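# Transfer 96-well plate from bench spot B1 to nest N1

## Task

Pick up the 96-well plate from bench position B1 (the right-hand spot as seen from the arms' side) and set it on the raised nest N1 (the left-hand one), resting level within the nest's locating features and turned so that well A1, at the plate's clipped corner, lies at the nest corner labelled A1; then open the gripper and withdraw the arm from the plate.

## Robot and tools

ROBOT. Two 6-joint arms, left_arm and right_arm, each ending in a parallel two-finger gripper. The arm bases may be tilted. Any mounting plates under the bases, and the metal frame behind the arms that carries them, are fixed obstacles. A "too close" warning counts a plate and its side of the frame as part of that arm.

FRAME. All printed poses share one world frame. The origin sits on the table surface midway between the arms, +x points out across the table, +z points up, and left_arm stands on the +y side. The names left and right refer to the arms, not to image sides. The state line prints, per arm, end_effector_position (metres) and end_effector_quat_wxyz. That point lies between the finger pads, roughly 1 cm back from the tips. The fingers extend along the gripper's own +z axis and close along its y axis. The printed position may be somewhat wrong, especially when the arm is stretched far out.

execute_actions. Argument "actions" holds an empty list or exactly one item. Empty list: just report the current state. Move item: {"rows": [...], "steps": n}, with 1 to 15 rows and steps from 1 to 15 (15 if omitted); each step is 1/30 s, each row is used for one step, and the final row repeats for any remaining steps. Wait item: {"steps": n} alone, n up to 300, returning once that many steps have elapsed since the previous result (time spent composing counts). Optional "pictures" (true/false) controls whether images come back; by default they do.

ROW LAYOUT. Every row is one list of 14 numbers covering both arms, even if only one moves: left_arm waist, shoulder, elbow, wrist pitch, wrist yaw, wrist roll, opening, then the same seven for right_arm. Joint values are absolute target angles in radians, in the same form Joint positions prints them, never offsets. Opening is an absolute value from -1 (closed) to +1 (fully open). Stated ranges per arm: waist -2.618 to 3.054, shoulder 0.000 to 3.142, elbow 0.000 to 3.142, wrist pitch -1.571 to 1.571, wrist yaw -1.571 to 1.571, wrist roll -2.094 to 2.094. True ends may differ by up to 0.036 rad either way. A target more than 0.036 rad outside a range, and further out than the current reading, gets the whole call rejected and nothing is sent. A target beyond the real end is clipped there, and the result then says "joint sent to its limit" (possibly about an earlier, still-running action); absence of that line does not prove there is room left.

MOTION. Each step, a joint's target is kept within a fixed lead of its measured angle: waist 0.202, shoulder 0.258, elbow 0.238, wrist pitch 0.573, wrist yaw and roll 0.522 rad. If the targets would put a gripper over 70 mm from where it is now, all of that arm's targets are pulled back proportionally. Big moves therefore need several calls. Between calls the arms keep heading for the last row sent, until every arm has nearly stopped or a step is HELD; after that only a new action makes them go further. Fingers already moving keep moving.

GRIPPING. grip_measured reports finger opening on the command scale. Away from the ends, fingers go to where grip_measured equals the commanded value. To hold the plate, command about 0.03 below the grip_measured reading at contact; a smaller gap holds more gently. Each gripper's reading may be off by about 1 mm, consistently. Pad force tops out near 50 to 62 N, less for parts under about 2 mm thick, with a brief spike on first touch.

RESULT LINES. Joint positions and Joint velocities give one block per arm: six joints (rad, rad/s) then the pad gap (m, m/s; 0.094 m is fully open). Joint torques follow the joint order without the gripper; they are total drive output, nonzero in free air, offset, scaled and noisy, so treat them as rough hints. "joint command not followed" means the clearance check altered or blocked some joint targets; the rest of the row still ran. HELD marks steps where your row was partly or wholly not sent. MOTOR HOT appears from 75 °C; at 90 °C that arm halts for 10 s; at 100 °C the arm and its gripper go limp and it falls. These are reported as OVER-TEMPERATURE FAULT. Holding loads for long, including while idle, heats motors.

zoom_image. Arguments: camera (cam_head_left, cam_head_right, cam_high, cam_low, cam_left_wrist, cam_right_wrist) and region [x0, y0, x1, y1] in pixels of that camera's latest full image, origin top-left, at most 504 by 504. All cameras deliver 896x504 images. A calibration block gives each camera's K, distortion and T_world_to_cam (world to camera, metres); fixed cameras may be off by a couple of degrees and several mm, and wrist camera poses come from reported joint angles.

finished_scene. Argument scene: the number of the current scene. Answering without any tool call ends everything.

AVOID. Dropping the plate from more than a few millimetres; knocking anything off the table; letting the arms strike or press on each other; slamming or shoving objects hard. Loose items may occasionally be nudged by an outside push, so recheck the plate before grasping. Smooth, economical motion is preferred.

Each tool is called after "Emit:" as name(argument=value, ...) on one line, values as JSON.

## Session

Emit:
execute_actions(actions=[])

Scene clock: 0.00 s of 13200.00 s.
left_arm: end_effector_position=(+0.4175, +0.5186, +0.1367) grip_measured=+1.000 end_effector_quat_wxyz=(+0.048, -0.108, +0.981, +0.155) | right_arm: end_effector_position=(+0.3714, -0.2630, +0.2084) grip_measured=+1.000 end_effector_quat_wxyz=(+0.086, +0.944, -0.246, +0.201)
Joint positions: left_arm=[-0.008  1.867  1.636 -1.034 -0.48   0.018  0.094] | right_arm=[ 0.575  1.681  1.485 -1.192  0.666 -2.037  0.094]
Joint velocities: left_arm=[-0.022 -0.007 -0.007  0.037 -0.007 -0.066  0.   ] | right_arm=[-0.007 -0.007  0.017  0.007  0.022  0.051  0.   ]
Joint torques (N m, as the arm reports them, + toward a larger angle): no reading
Motor temperatures (°C, as the motors report them): left_arm=[23 21 22 23 23 20] | right_arm=[21 21 22 21 22 19]

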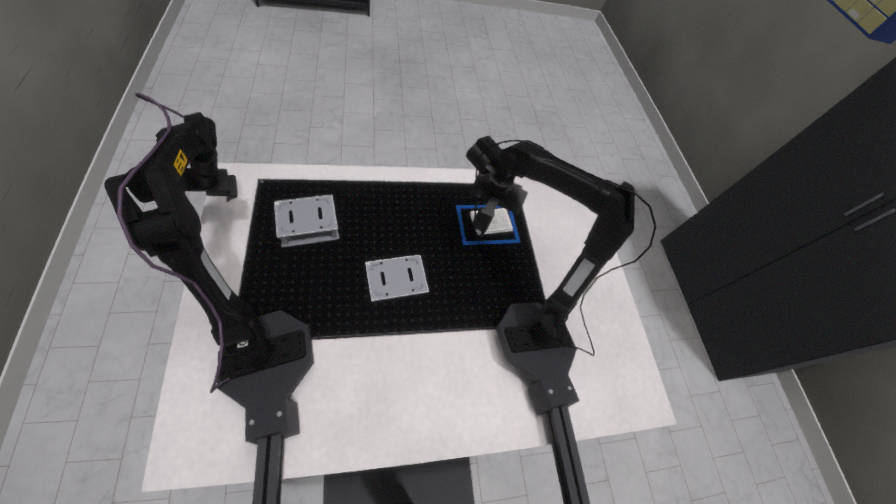

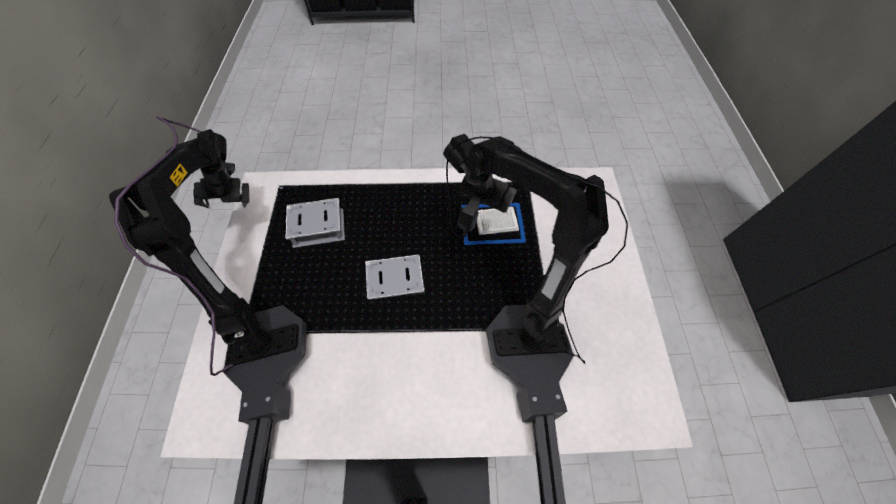

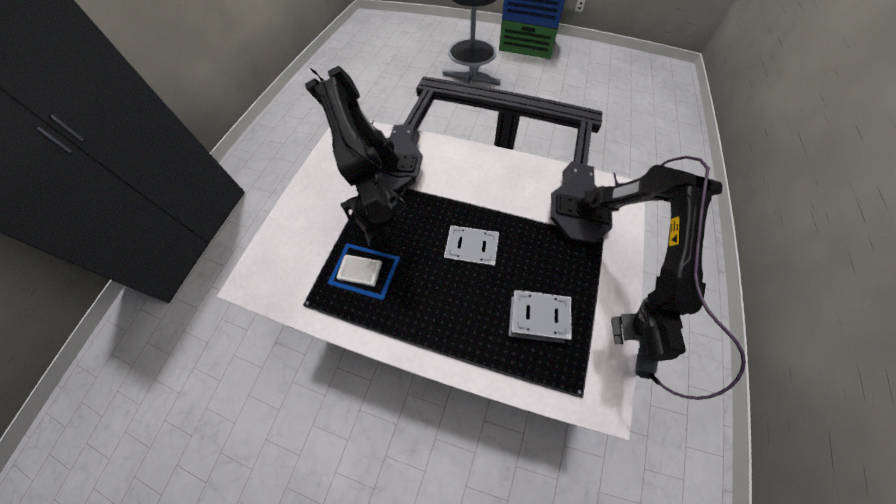

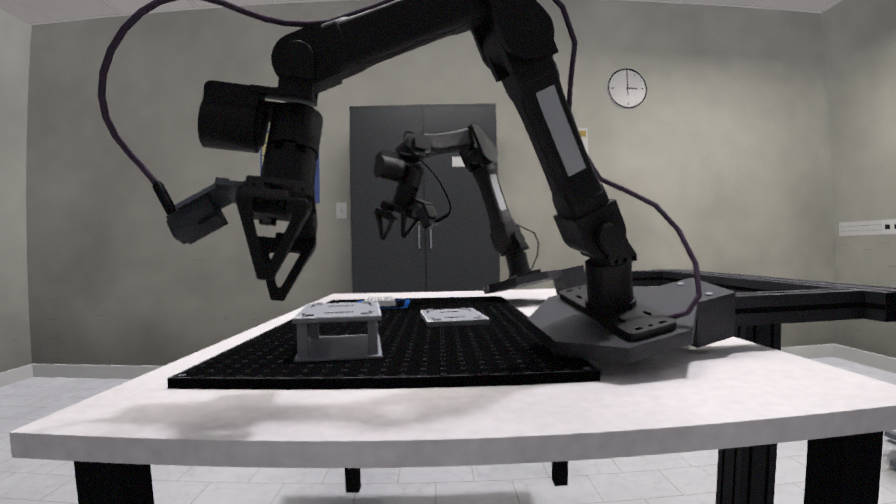

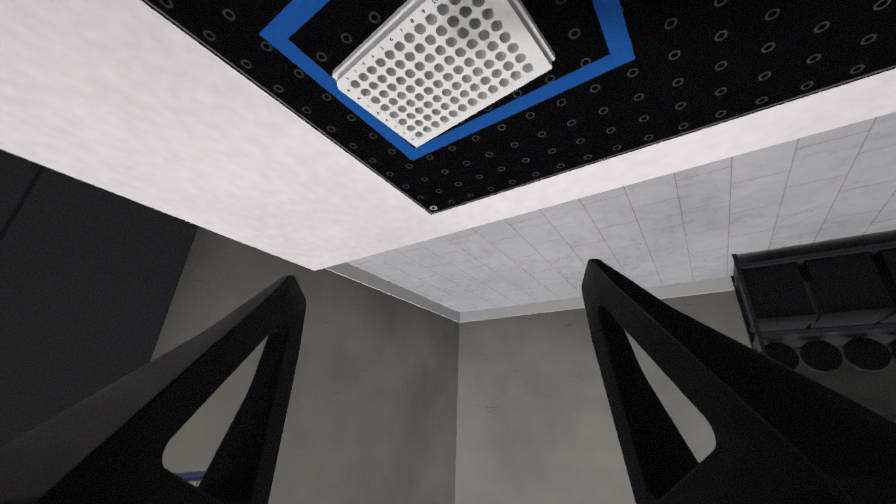

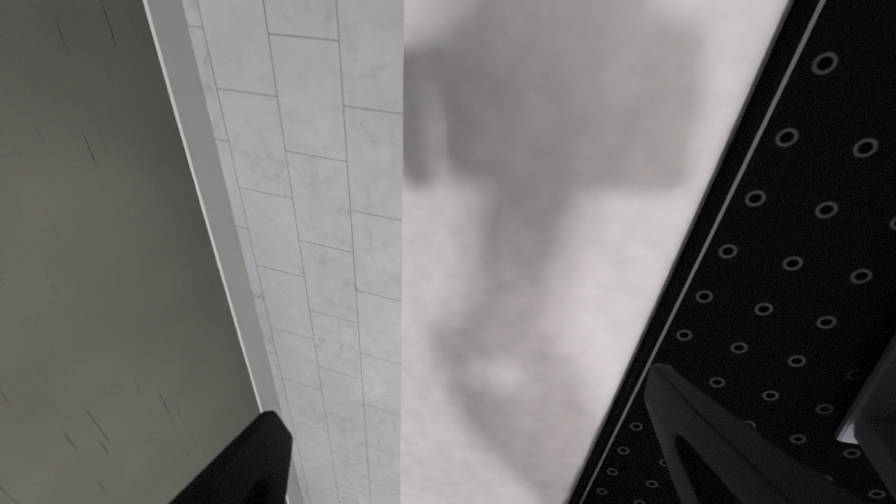

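Emit:
zoom_image(camera="cam_high", region=[310, 210, 610, 360])

Emit:
zoom_image(camera="cam_head_right", region=[260, 180, 560, 320])

Emit:
execute_actions(actions=[{"rows":[[0,1.571,1.571,-1.0,0,0,1,0,1.571,1.571,-1.0,0,0,1]]}], pictures=false)

Emit:
execute_actions(actions=[{"steps":45}])

Region (310, 210, 610, 360) of cam_high's 896x504 image, scaled by 1.680, with more detail than that image has.

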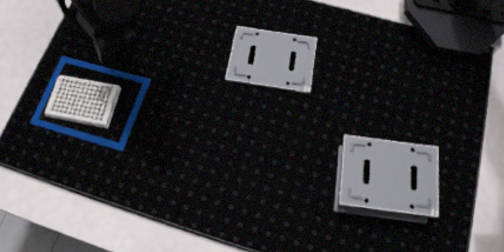

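Region (260, 180, 560, 320) of cam_head_right's 896x504 image, scaled by 1.680, with more detail than that image has; it fills the top 235 rows of this view, and the rest is white.

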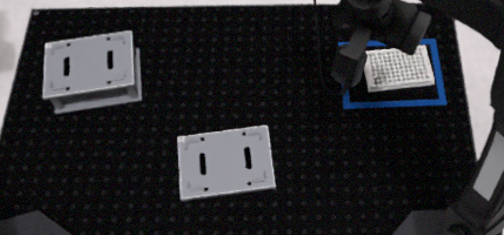

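Scene clock: 9.17 s of 13200.00 s.
left_arm: end_effector_position=(+0.4232, +0.4603, +0.2337) grip_measured=+1.000 end_effector_quat_wxyz=(+0.210, -0.116, +0.969, -0.052) | right_arm: end_effector_position=(+0.4371, -0.3694, +0.2130) grip_measured=+1.000 end_effector_quat_wxyz=(+0.184, -0.275, +0.943, +0.015)
Joint positions: left_arm=[-0.001  1.562  1.576 -1.003 -0.028  0.005  0.094] | right_arm=[-0.018  1.59   1.553 -1.006  0.052 -0.556  0.094]
Joint velocities: left_arm=[-0.007  0.154  0.007 -0.007  0.168 -0.007  0.   ] | right_arm=[ 0.178  0.007  0.007 -0.066 -0.3    2.806  0.   ]
Joint torques (N m, as the arm reports them, + toward a larger angle): left_arm=[-1.39 -9.76  5.74  1.03  0.18 -0.06] | right_arm=[ 1.42 -9.56  7.04  0.93 -0.19  0.07]
Motor temperatures (°C, as the motors report them): left_arm=[23 25 24 23 23 20] | right_arm=[21 23 23 21 22 19]
Steps of this call (steps 1 to 90: nothing new was sent; then 5.67 s passed at rest; steps 91 to 105: all 15 steps of this action). Readings (joint positions):
91: left_arm=[-0.004 1.845 1.620 -1.020 -0.416 0.016] | right_arm=[0.549 1.673 1.489 -1.178 0.576 -1.956]
92: left_arm=[-0.001 1.808 1.592 -1.015 -0.345 0.015] | right_arm=[0.501 1.662 1.495 -1.148 0.462 -1.856]
94: left_arm=[-0.001 1.713 1.561 -1.025 -0.234 0.013] | right_arm=[0.367 1.636 1.521 -1.092 0.289 -1.657]
98: left_arm=[-0.001 1.562 1.569 -1.013 -0.099 0.009] | right_arm=[0.073 1.596 1.552 -1.018 0.125 -1.258]
105: the state above

Scene clock: 10.67 s of 13200.00 s.
left_arm: end_effector_position=(+0.4244, +0.4569, +0.2312) grip_measured=+1.000 end_effector_quat_wxyz=(+0.207, -0.114, +0.970, -0.061) | right_arm: end_effector_position=(+0.4366, -0.3579, +0.2148) grip_measured=+1.000 end_effector_quat_wxyz=(+0.174, -0.018, +0.981, +0.087)
Joint positions: left_arm=[-0.001  1.569  1.576 -1.003 -0.011  0.004  0.094] | right_arm=[-0.009  1.59   1.553 -1.006  0.009 -0.008  0.094]
Joint velocities: left_arm=[-0.027 -0.002 -0.002  0.081  0.037 -0.066  0.   ] | right_arm=[-0.012  0.007  0.002  0.022 -0.007 -0.051  0.   ]
Joint torques (N m, as the arm reports them, + toward a larger angle): left_arm=[-1.42 -9.89  5.62  0.98  0.23 -0.02] | right_arm=[ 1.68 -9.54  7.17  0.93 -0.18  0.05]
Motor temperatures (°C, as the motors report them): left_arm=[23 25 24 23 23 20] | right_arm=[21 23 23 21 22 19]
Steps of this call (steps 1 to 45: the robot went on to your last target). Readings (joint positions):
1: left_arm=[-0.001 1.565 1.576 -1.003 -0.025 0.005] | right_arm=[-0.013 1.590 1.553 -1.006 0.043 -0.457]
2: left_arm=[-0.001 1.568 1.576 -1.003 -0.022 0.004] | right_arm=[-0.010 1.590 1.553 -1.006 0.036 -0.368]
4: left_arm=[-0.001 1.569 1.576 -1.003 -0.017 0.004] | right_arm=[-0.009 1.590 1.553 -1.006 0.026 -0.237]
8: left_arm=[-0.001 1.569 1.576 -1.003 -0.014 0.004] | right_arm=[-0.009 1.590 1.553 -1.006 0.017 -0.101]
45: the state above
All arms were judged still, so your last target was given up. Only a new action makes them travel on or press farther. Fingers that are still opening or closing keep moving.
camera_calibration (this result's frames):
cam_left_wrist: T_world_to_cam=[[0.0485858, -0.992358, 0.113421, 0.408118], [-0.982922, -0.0273245, 0.181981, 0.427733], [-0.177492, -0.120325, -0.976739, 0.445699], [0, 0, 0, 1]] pos_world=[0.479707, 0.470315, 0.311203]
cam_right_wrist: T_world_to_cam=[[0.00568084, -0.982357, -0.186927, -0.315718], [-0.925441, -0.0759844, 0.371195, 0.311369], [-0.37885, 0.170881, -0.909545, 0.5354], [0, 0, 0, 1]] pos_world=[0.492783, -0.377979, 0.312376]

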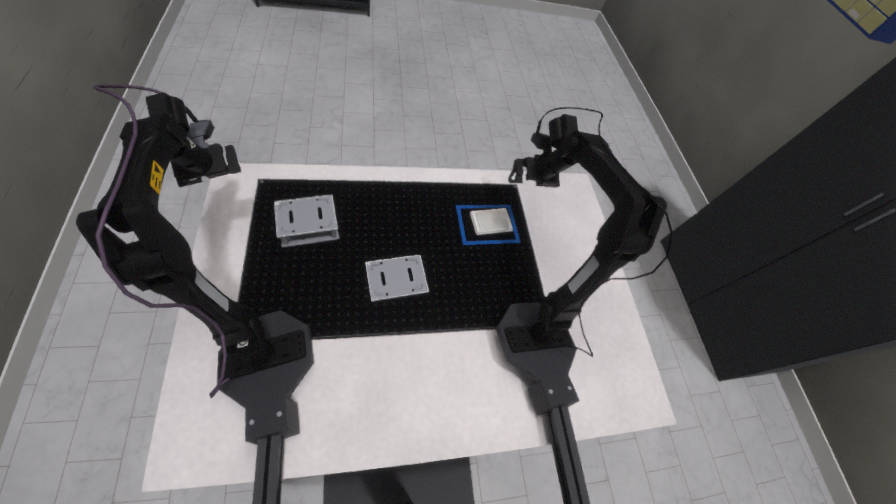

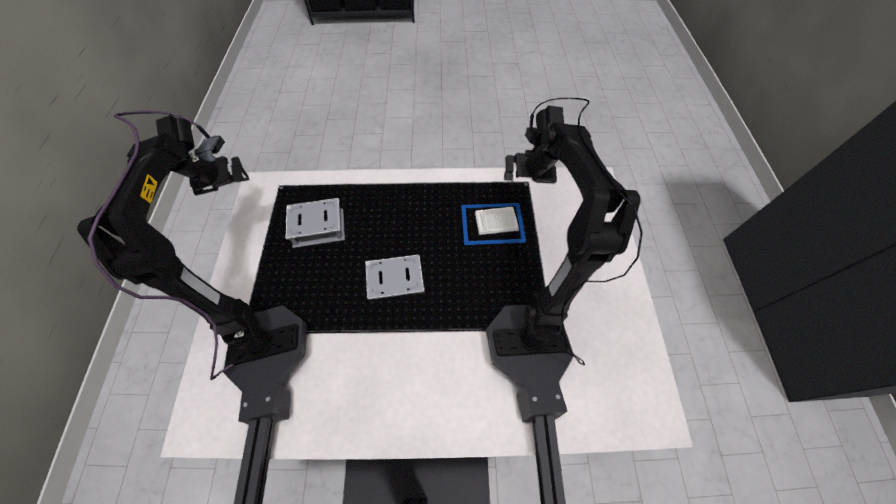

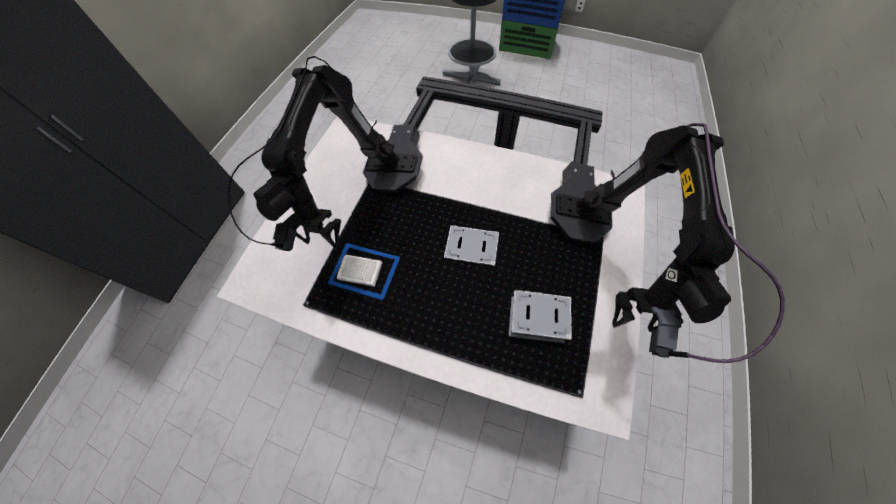

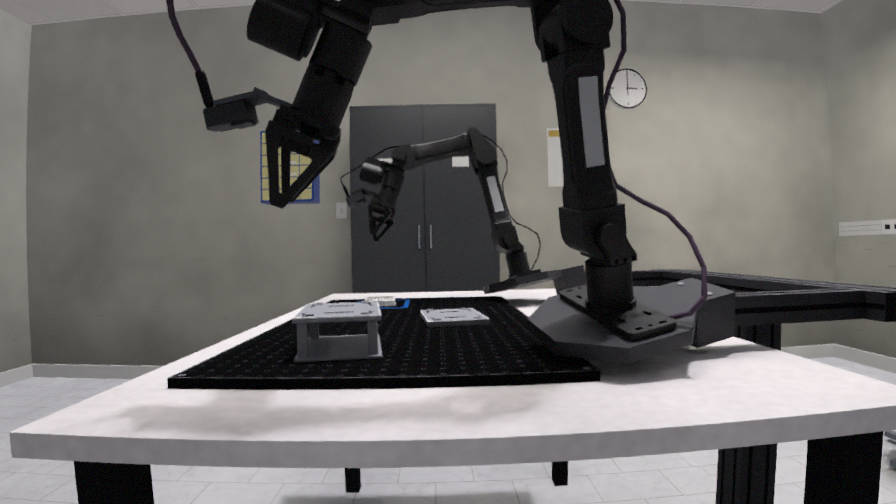

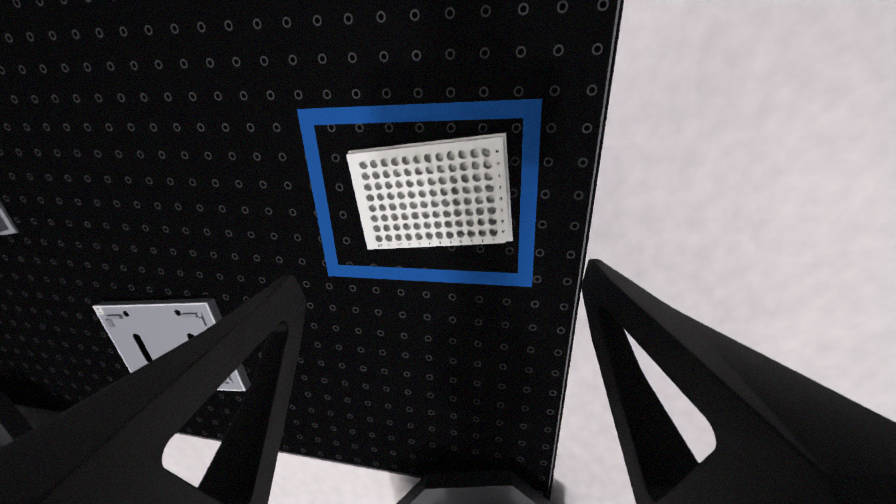

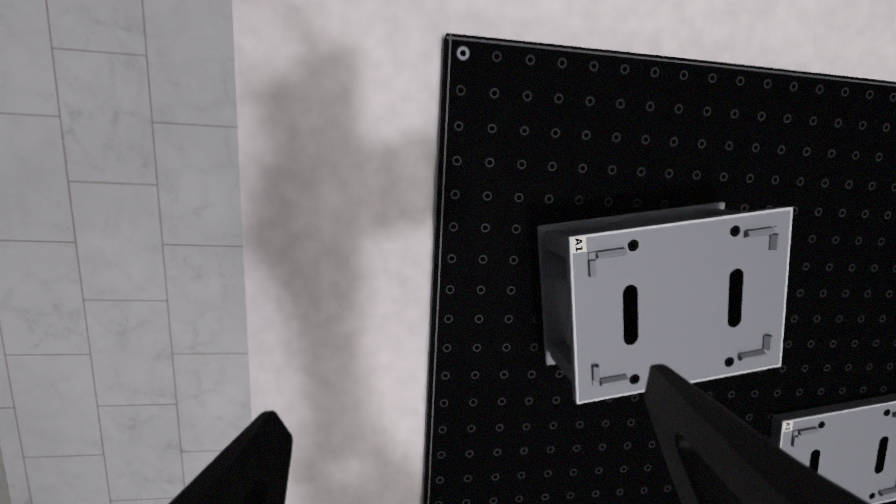

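Emit:
execute_actions(actions=[{"rows":[[0,1.571,1.571,-1.0,0,0,1,0.15,1.95,1.63,-1.087,0.19,1.62,1]]}], pictures=false)

Emit:
execute_actions(actions=[{"steps":30}])

Scene clock: 46.17 s of 13200.00 s.
left_arm: end_effector_position=(+0.4244, +0.4569, +0.2312) grip_measured=+1.000 end_effector_quat_wxyz=(+0.207, -0.114, +0.970, -0.061) | right_arm: end_effector_position=(+0.4185, -0.2974, +0.0864) grip_measured=+1.000 end_effector_quat_wxyz=(-0.020, +0.523, +0.852, +0.008)
Joint positions: left_arm=[-0.001  1.569  1.576 -1.003 -0.011  0.004  0.094] | right_arm=[ 0.152  1.99   1.612 -1.069  0.163  1.328  0.094]
Joint velocities: left_arm=[-0.002 -0.002 -0.007  0.007 -0.037 -0.051  0.   ] | right_arm=[-0.022 -0.261  0.002 -0.022  0.11   1.941  0.   ]
Joint torques (N m, as the arm reports them, + toward a larger angle): left_arm=[-1.4  -9.89  5.6   0.99  0.24 -0.03] | right_arm=[  1.41 -12.05   6.45   0.13   0.07   0.02]
Motor temperatures (°C, as the motors report them): left_arm=[23 26 25 25 23 20] | right_arm=[22 27 25 22 22 19]
Steps of this call (steps 1 to 90: nothing new was sent; then 32.00 s passed at rest; steps 91 to 105: all 15 steps of this action). Readings (joint positions):
91: left_arm=[-0.001 1.569 1.576 -1.003 -0.011 0.004] | right_arm=[0.006 1.612 1.568 -1.023 0.038 0.061]
92: left_arm=[-0.001 1.569 1.576 -1.003 -0.011 0.004] | right_arm=[0.030 1.648 1.593 -1.033 0.068 0.140]
94: left_arm=[-0.001 1.569 1.576 -1.003 -0.011 0.004] | right_arm=[0.084 1.745 1.621 -1.032 0.100 0.287]
98: left_arm=[-0.001 1.569 1.576 -1.003 -0.011 0.004] | right_arm=[0.147 1.954 1.624 -1.042 0.136 0.670]
105: the state above

Scene clock: 47.17 s of 13200.00 s.
left_arm: end_effector_position=(+0.4244, +0.4569, +0.2312) grip_measured=+1.000 end_effector_quat_wxyz=(+0.207, -0.114, +0.970, -0.061) | right_arm: end_effector_position=(+0.4212, -0.3003, +0.0947) grip_measured=+1.000 end_effector_quat_wxyz=(-0.010, +0.639, +0.769, +0.011)
Joint positions: left_arm=[-0.001  1.569  1.576 -1.003 -0.011  0.004  0.094] | right_arm=[ 0.152  1.967  1.612 -1.069  0.172  1.609  0.094]
Joint velocities: left_arm=[-0.017 -0.017  0.002 -0.037  0.007 -0.007  0.   ] | right_arm=[ 0.007  0.007 -0.002 -0.037 -0.007 -0.037  0.   ]
Joint torques (N m, as the arm reports them, + toward a larger angle): left_arm=[-1.4  -9.88  5.6   0.98  0.23 -0.02] | right_arm=[  1.61 -11.54   6.48   0.18   0.16   0.09]
Motor temperatures (°C, as the motors report them): left_arm=[23 26 25 25 23 20] | right_arm=[22 27 25 22 22 19]
Steps of this call (steps 1 to 30: the robot went on to your last target). Readings (joint positions):
1: left_arm=[-0.001 1.569 1.576 -1.003 -0.011 0.004] | right_arm=[0.152 1.981 1.612 -1.069 0.165 1.385]
2: left_arm=[-0.001 1.569 1.576 -1.003 -0.011 0.004] | right_arm=[0.152 1.975 1.612 -1.069 0.167 1.430]
4: left_arm=[-0.001 1.569 1.576 -1.003 -0.011 0.004] | right_arm=[0.152 1.967 1.612 -1.069 0.170 1.495]
8: left_arm=[-0.001 1.569 1.576 -1.003 -0.011 0.004] | right_arm=[0.152 1.967 1.612 -1.069 0.171 1.563]
30: the state above
All arms were judged still, so your last target was given up. Only a new action makes them travel on or press farther. Fingers that are still opening or closing keep moving.
camera_calibration (this result's frames):
cam_left_wrist: T_world_to_cam=[[0.0485858, -0.992358, 0.113421, 0.408118], [-0.982922, -0.0273245, 0.181981, 0.427733], [-0.177492, -0.120325, -0.976739, 0.445699], [0, 0, 0, 1]] pos_world=[0.479707, 0.470315, 0.311203]
cam_right_wrist: T_world_to_cam=[[-0.99271, -0.120514, -0.0019785, 0.380317], [-0.0885045, 0.717699, 0.690706, 0.201667], [-0.0818198, 0.685846, -0.723133, 0.422371], [0, 0, 0, 1]] pos_world=[0.429952, -0.388584, 0.16689]

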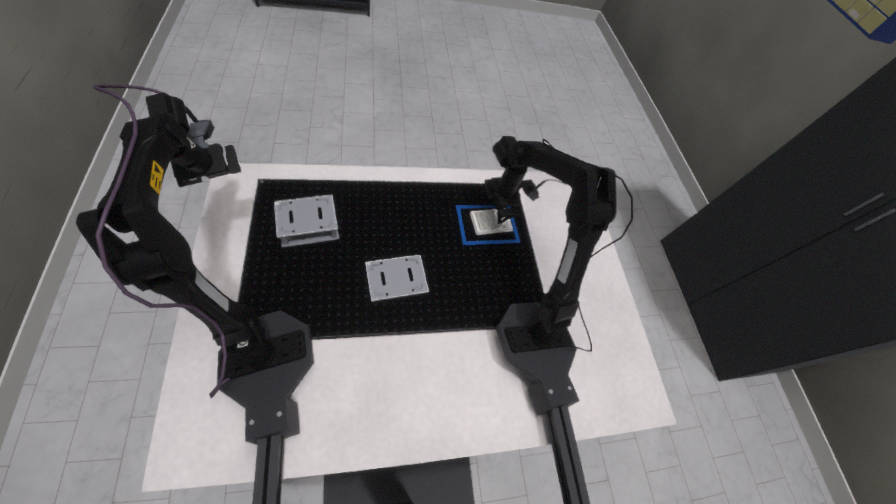

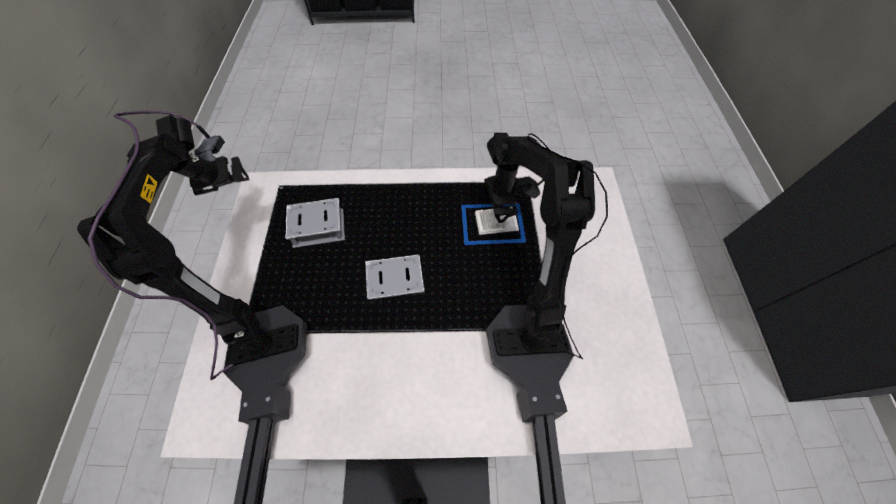

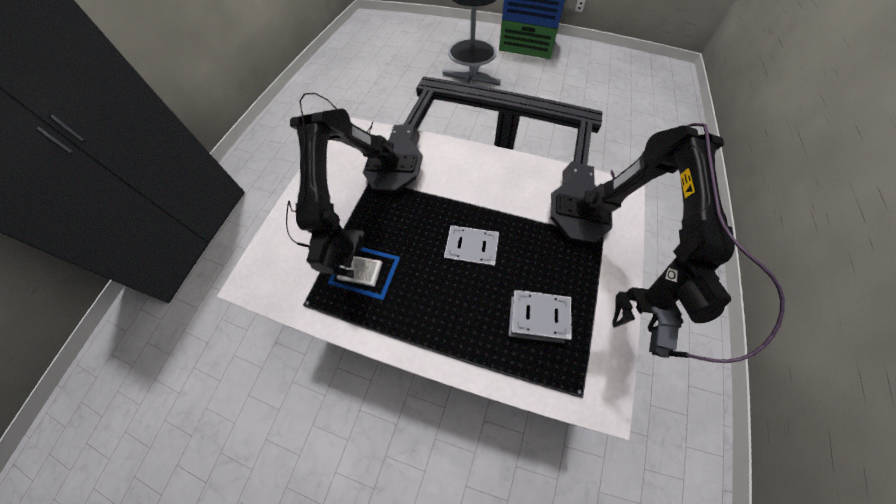

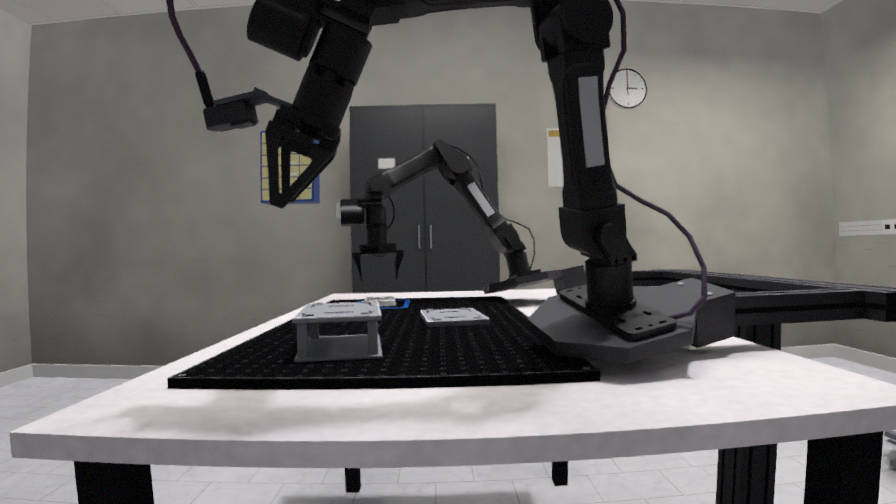

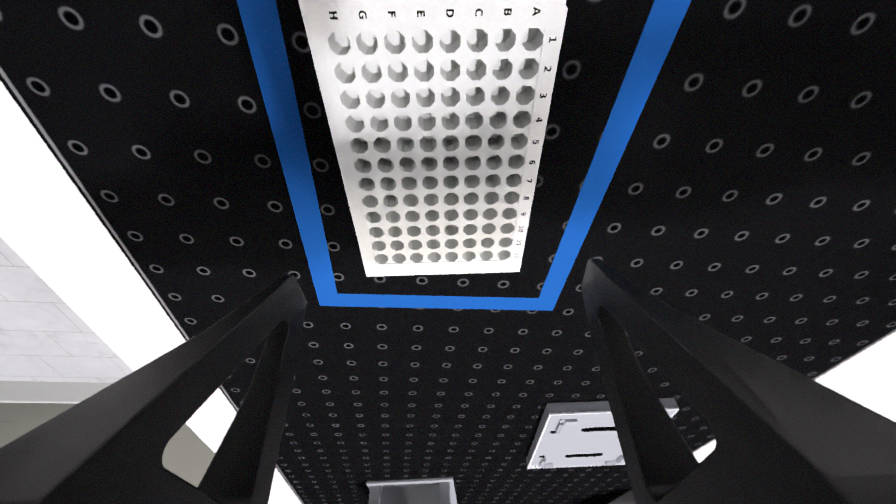

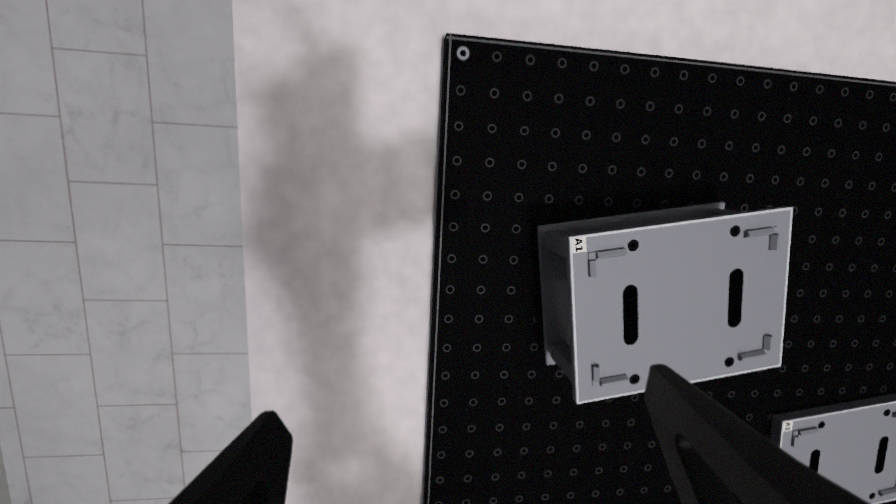

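Emit:
execute_actions(actions=[{"rows":[[0,1.571,1.571,-1.0,0,0,1,0.146,1.96,1.615,-1.05,0.2,1.63,1],[0,1.571,1.571,-1.0,0,0,1,0.146,1.96,1.615,-1.05,0.2,1.63,1],[0,1.571,1.571,-1.0,0,0,1,0.143,1.97,1.6,-1.02,0.21,1.64,1],[0,1.571,1.571,-1.0,0,0,1,0.143,1.97,1.6,-1.02,0.21,1.64,1],[0,1.571,1.571,-1.0,0,0,1,0.14,1.98,1.585,-0.99,0.22,1.64,1],[0,1.571,1.571,-1.0,0,0,1,0.14,1.98,1.585,-0.99,0.22,1.64,1],[0,1.571,1.571,-1.0,0,0,1,0.137,1.99,1.57,-0.965,0.22,1.64,1],[0,1.571,1.571,-1.0,0,0,1,0.137,1.99,1.57,-0.965,0.22,1.64,1],[0,1.571,1.571,-1.0,0,0,1,0.133,2.0,1.555,-0.94,0.22,1.64,1],[0,1.571,1.571,-1.0,0,0,1,0.133,2.0,1.555,-0.94,0.22,1.64,1],[0,1.571,1.571,-1.0,0,0,1,0.13,2.01,1.54,-0.91,0.22,1.645,1]]}], pictures=false)

Emit:
execute_actions(actions=[{"steps":15}])

Scene clock: 63.97 s of 13200.00 s.
left_arm: end_effector_position=(+0.4244, +0.4569, +0.2312) grip_measured=+1.000 end_effector_quat_wxyz=(+0.207, -0.114, +0.970, -0.061) | right_arm: end_effector_position=(+0.4316, -0.3048, +0.0664) grip_measured=+1.000 end_effector_quat_wxyz=(+0.011, +0.657, +0.754, +0.013)
Joint positions: left_arm=[-0.001  1.569  1.576 -1.003 -0.011  0.004  0.094] | right_arm=[ 0.134  2.004  1.556 -0.942  0.201  1.632  0.094]
Joint velocities: left_arm=[ 0.002  0.007 -0.017  0.125 -0.022 -0.022  0.   ] | right_arm=[-0.012  0.139 -0.076  0.154 -0.022 -0.022  0.   ]
Joint torques (N m, as the arm reports them, + toward a larger angle): left_arm=[-1.39 -9.87  5.59  0.99  0.24 -0.02] | right_arm=[  1.44 -10.77   4.39   0.5    0.19   0.1 ]
Motor temperatures (°C, as the motors report them): left_arm=[23 27 26 25 23 20] | right_arm=[22 29 25 21 22 19]
Steps of this call (steps 1 to 90: nothing new was sent; then 13.30 s passed at rest; steps 91 to 105: all 15 steps of this action). Readings (joint positions):
91: left_arm=[-0.001 1.569 1.576 -1.003 -0.011 0.004] | right_arm=[0.152 1.967 1.612 -1.068 0.174 1.611]
92: left_arm=[-0.001 1.569 1.576 -1.003 -0.011 0.004] | right_arm=[0.152 1.967 1.612 -1.067 0.176 1.613]
94: left_arm=[-0.001 1.569 1.576 -1.003 -0.011 0.004] | right_arm=[0.152 1.967 1.612 -1.055 0.181 1.619]
98: left_arm=[-0.001 1.569 1.576 -1.003 -0.011 0.004] | right_arm=[0.147 1.969 1.599 -1.011 0.194 1.625]
105: the state above

Scene clock: 64.47 s of 13200.00 s.
left_arm: end_effector_position=(+0.4244, +0.4569, +0.2312) grip_measured=+1.000 end_effector_quat_wxyz=(+0.207, -0.114, +0.970, -0.061) | right_arm: end_effector_position=(+0.4347, -0.3037, +0.0630) grip_measured=+1.000 end_effector_quat_wxyz=(+0.015, +0.658, +0.752, +0.017)
Joint positions: left_arm=[-0.001  1.569  1.576 -1.003 -0.011  0.004  0.094] | right_arm=[ 0.134  2.011  1.552 -0.919  0.202  1.635  0.094]
Joint velocities: left_arm=[-0.012 -0.007  0.002 -0.007  0.037  0.037  0.   ] | right_arm=[ 0.012 -0.002 -0.007 -0.007  0.007 -0.051  0.   ]
Joint torques (N m, as the arm reports them, + toward a larger angle): left_arm=[-1.42 -9.86  5.61  0.99  0.24 -0.03] | right_arm=[  1.37 -10.61   4.39   0.5    0.16   0.1 ]
Motor temperatures (°C, as the motors report them): left_arm=[23 27 26 25 23 20] | right_arm=[22 29 25 21 22 19]
Steps of this call (steps 1 to 15: the robot went on to your last target). Readings (joint positions):
1: left_arm=[-0.001 1.569 1.576 -1.003 -0.011 0.004] | right_arm=[0.134 2.009 1.554 -0.938 0.201 1.633]
2: left_arm=[-0.001 1.569 1.576 -1.003 -0.011 0.004] | right_arm=[0.134 2.010 1.553 -0.935 0.201 1.633]
4: left_arm=[-0.001 1.569 1.576 -1.003 -0.011 0.004] | right_arm=[0.134 2.011 1.552 -0.931 0.201 1.634]
8: left_arm=[-0.001 1.569 1.576 -1.003 -0.011 0.004] | right_arm=[0.134 2.011 1.552 -0.923 0.202 1.634]
15: the state above
camera_calibration (this result's frames):
cam_left_wrist: T_world_to_cam=[[0.0485858, -0.992358, 0.113421, 0.408118], [-0.982922, -0.0273245, 0.181981, 0.427733], [-0.177492, -0.120325, -0.976739, 0.445699], [0, 0, 0, 1]] pos_world=[0.479707, 0.470315, 0.311203]
cam_right_wrist: T_world_to_cam=[[-0.996545, -0.0688675, -0.0464334, 0.413455], [-0.0821941, 0.737206, 0.67065, 0.231646], [-0.011955, 0.672149, -0.740319, 0.369382], [0, 0, 0, 1]] pos_world=[0.435482, -0.390577, 0.137305]

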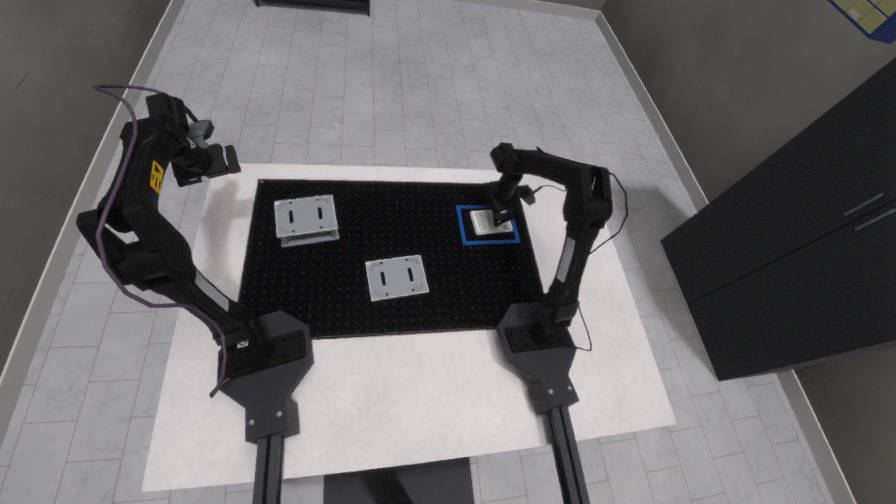

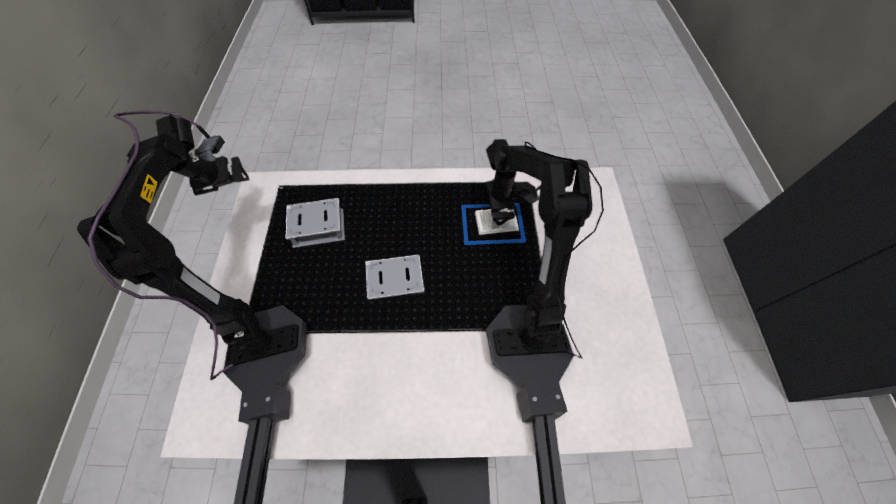

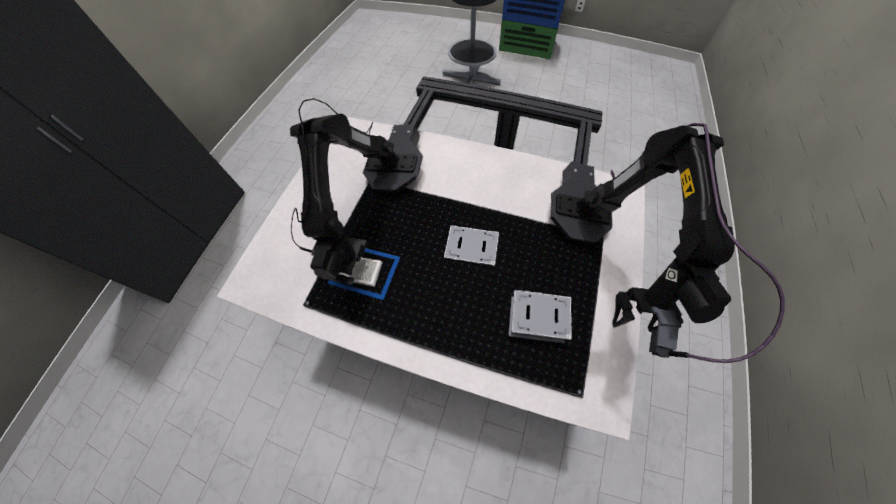

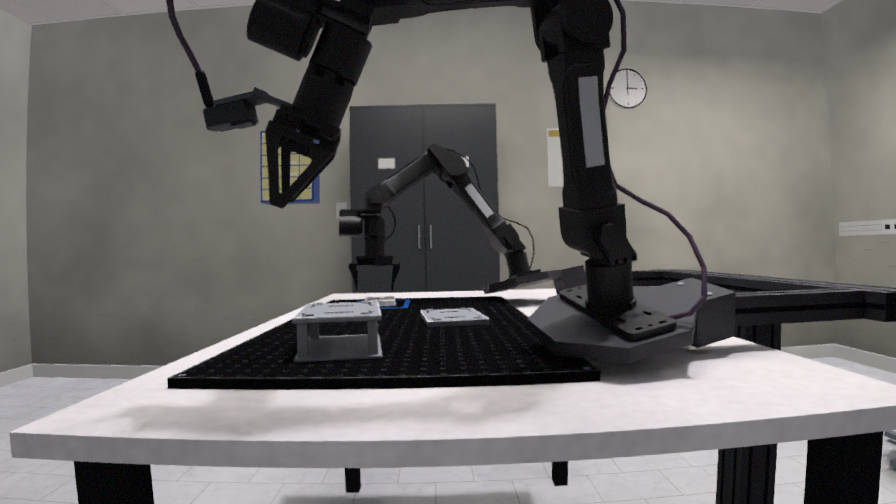

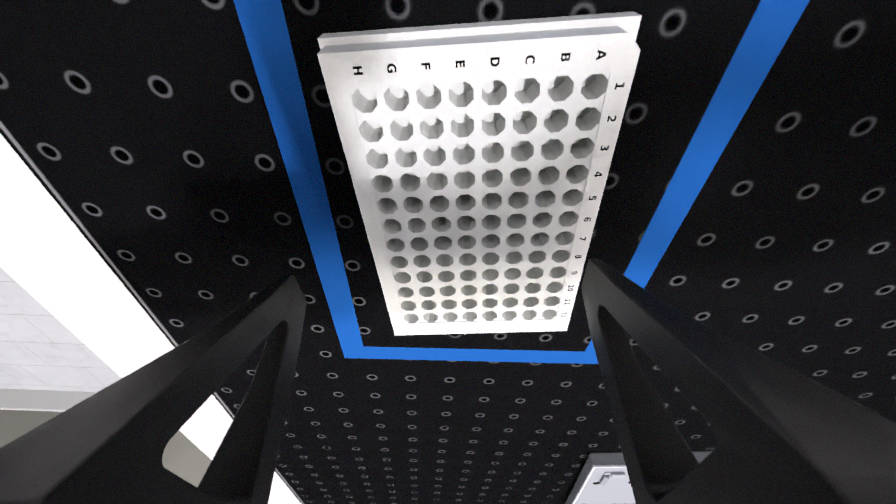

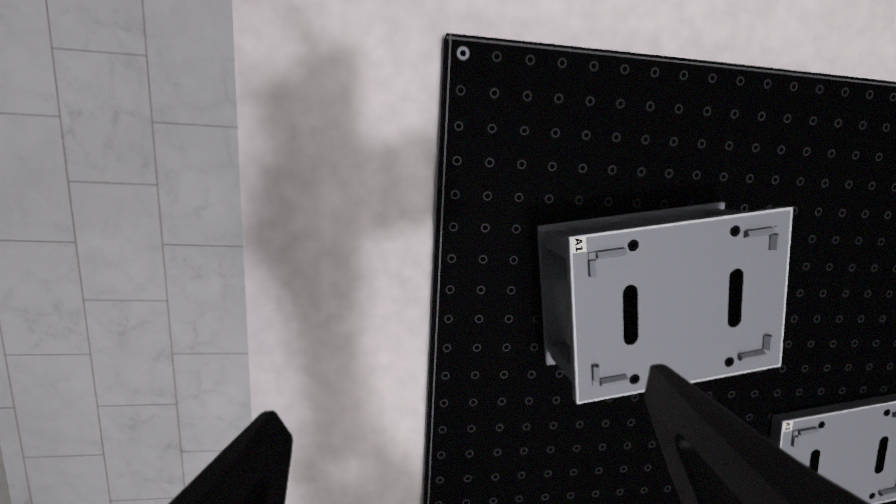

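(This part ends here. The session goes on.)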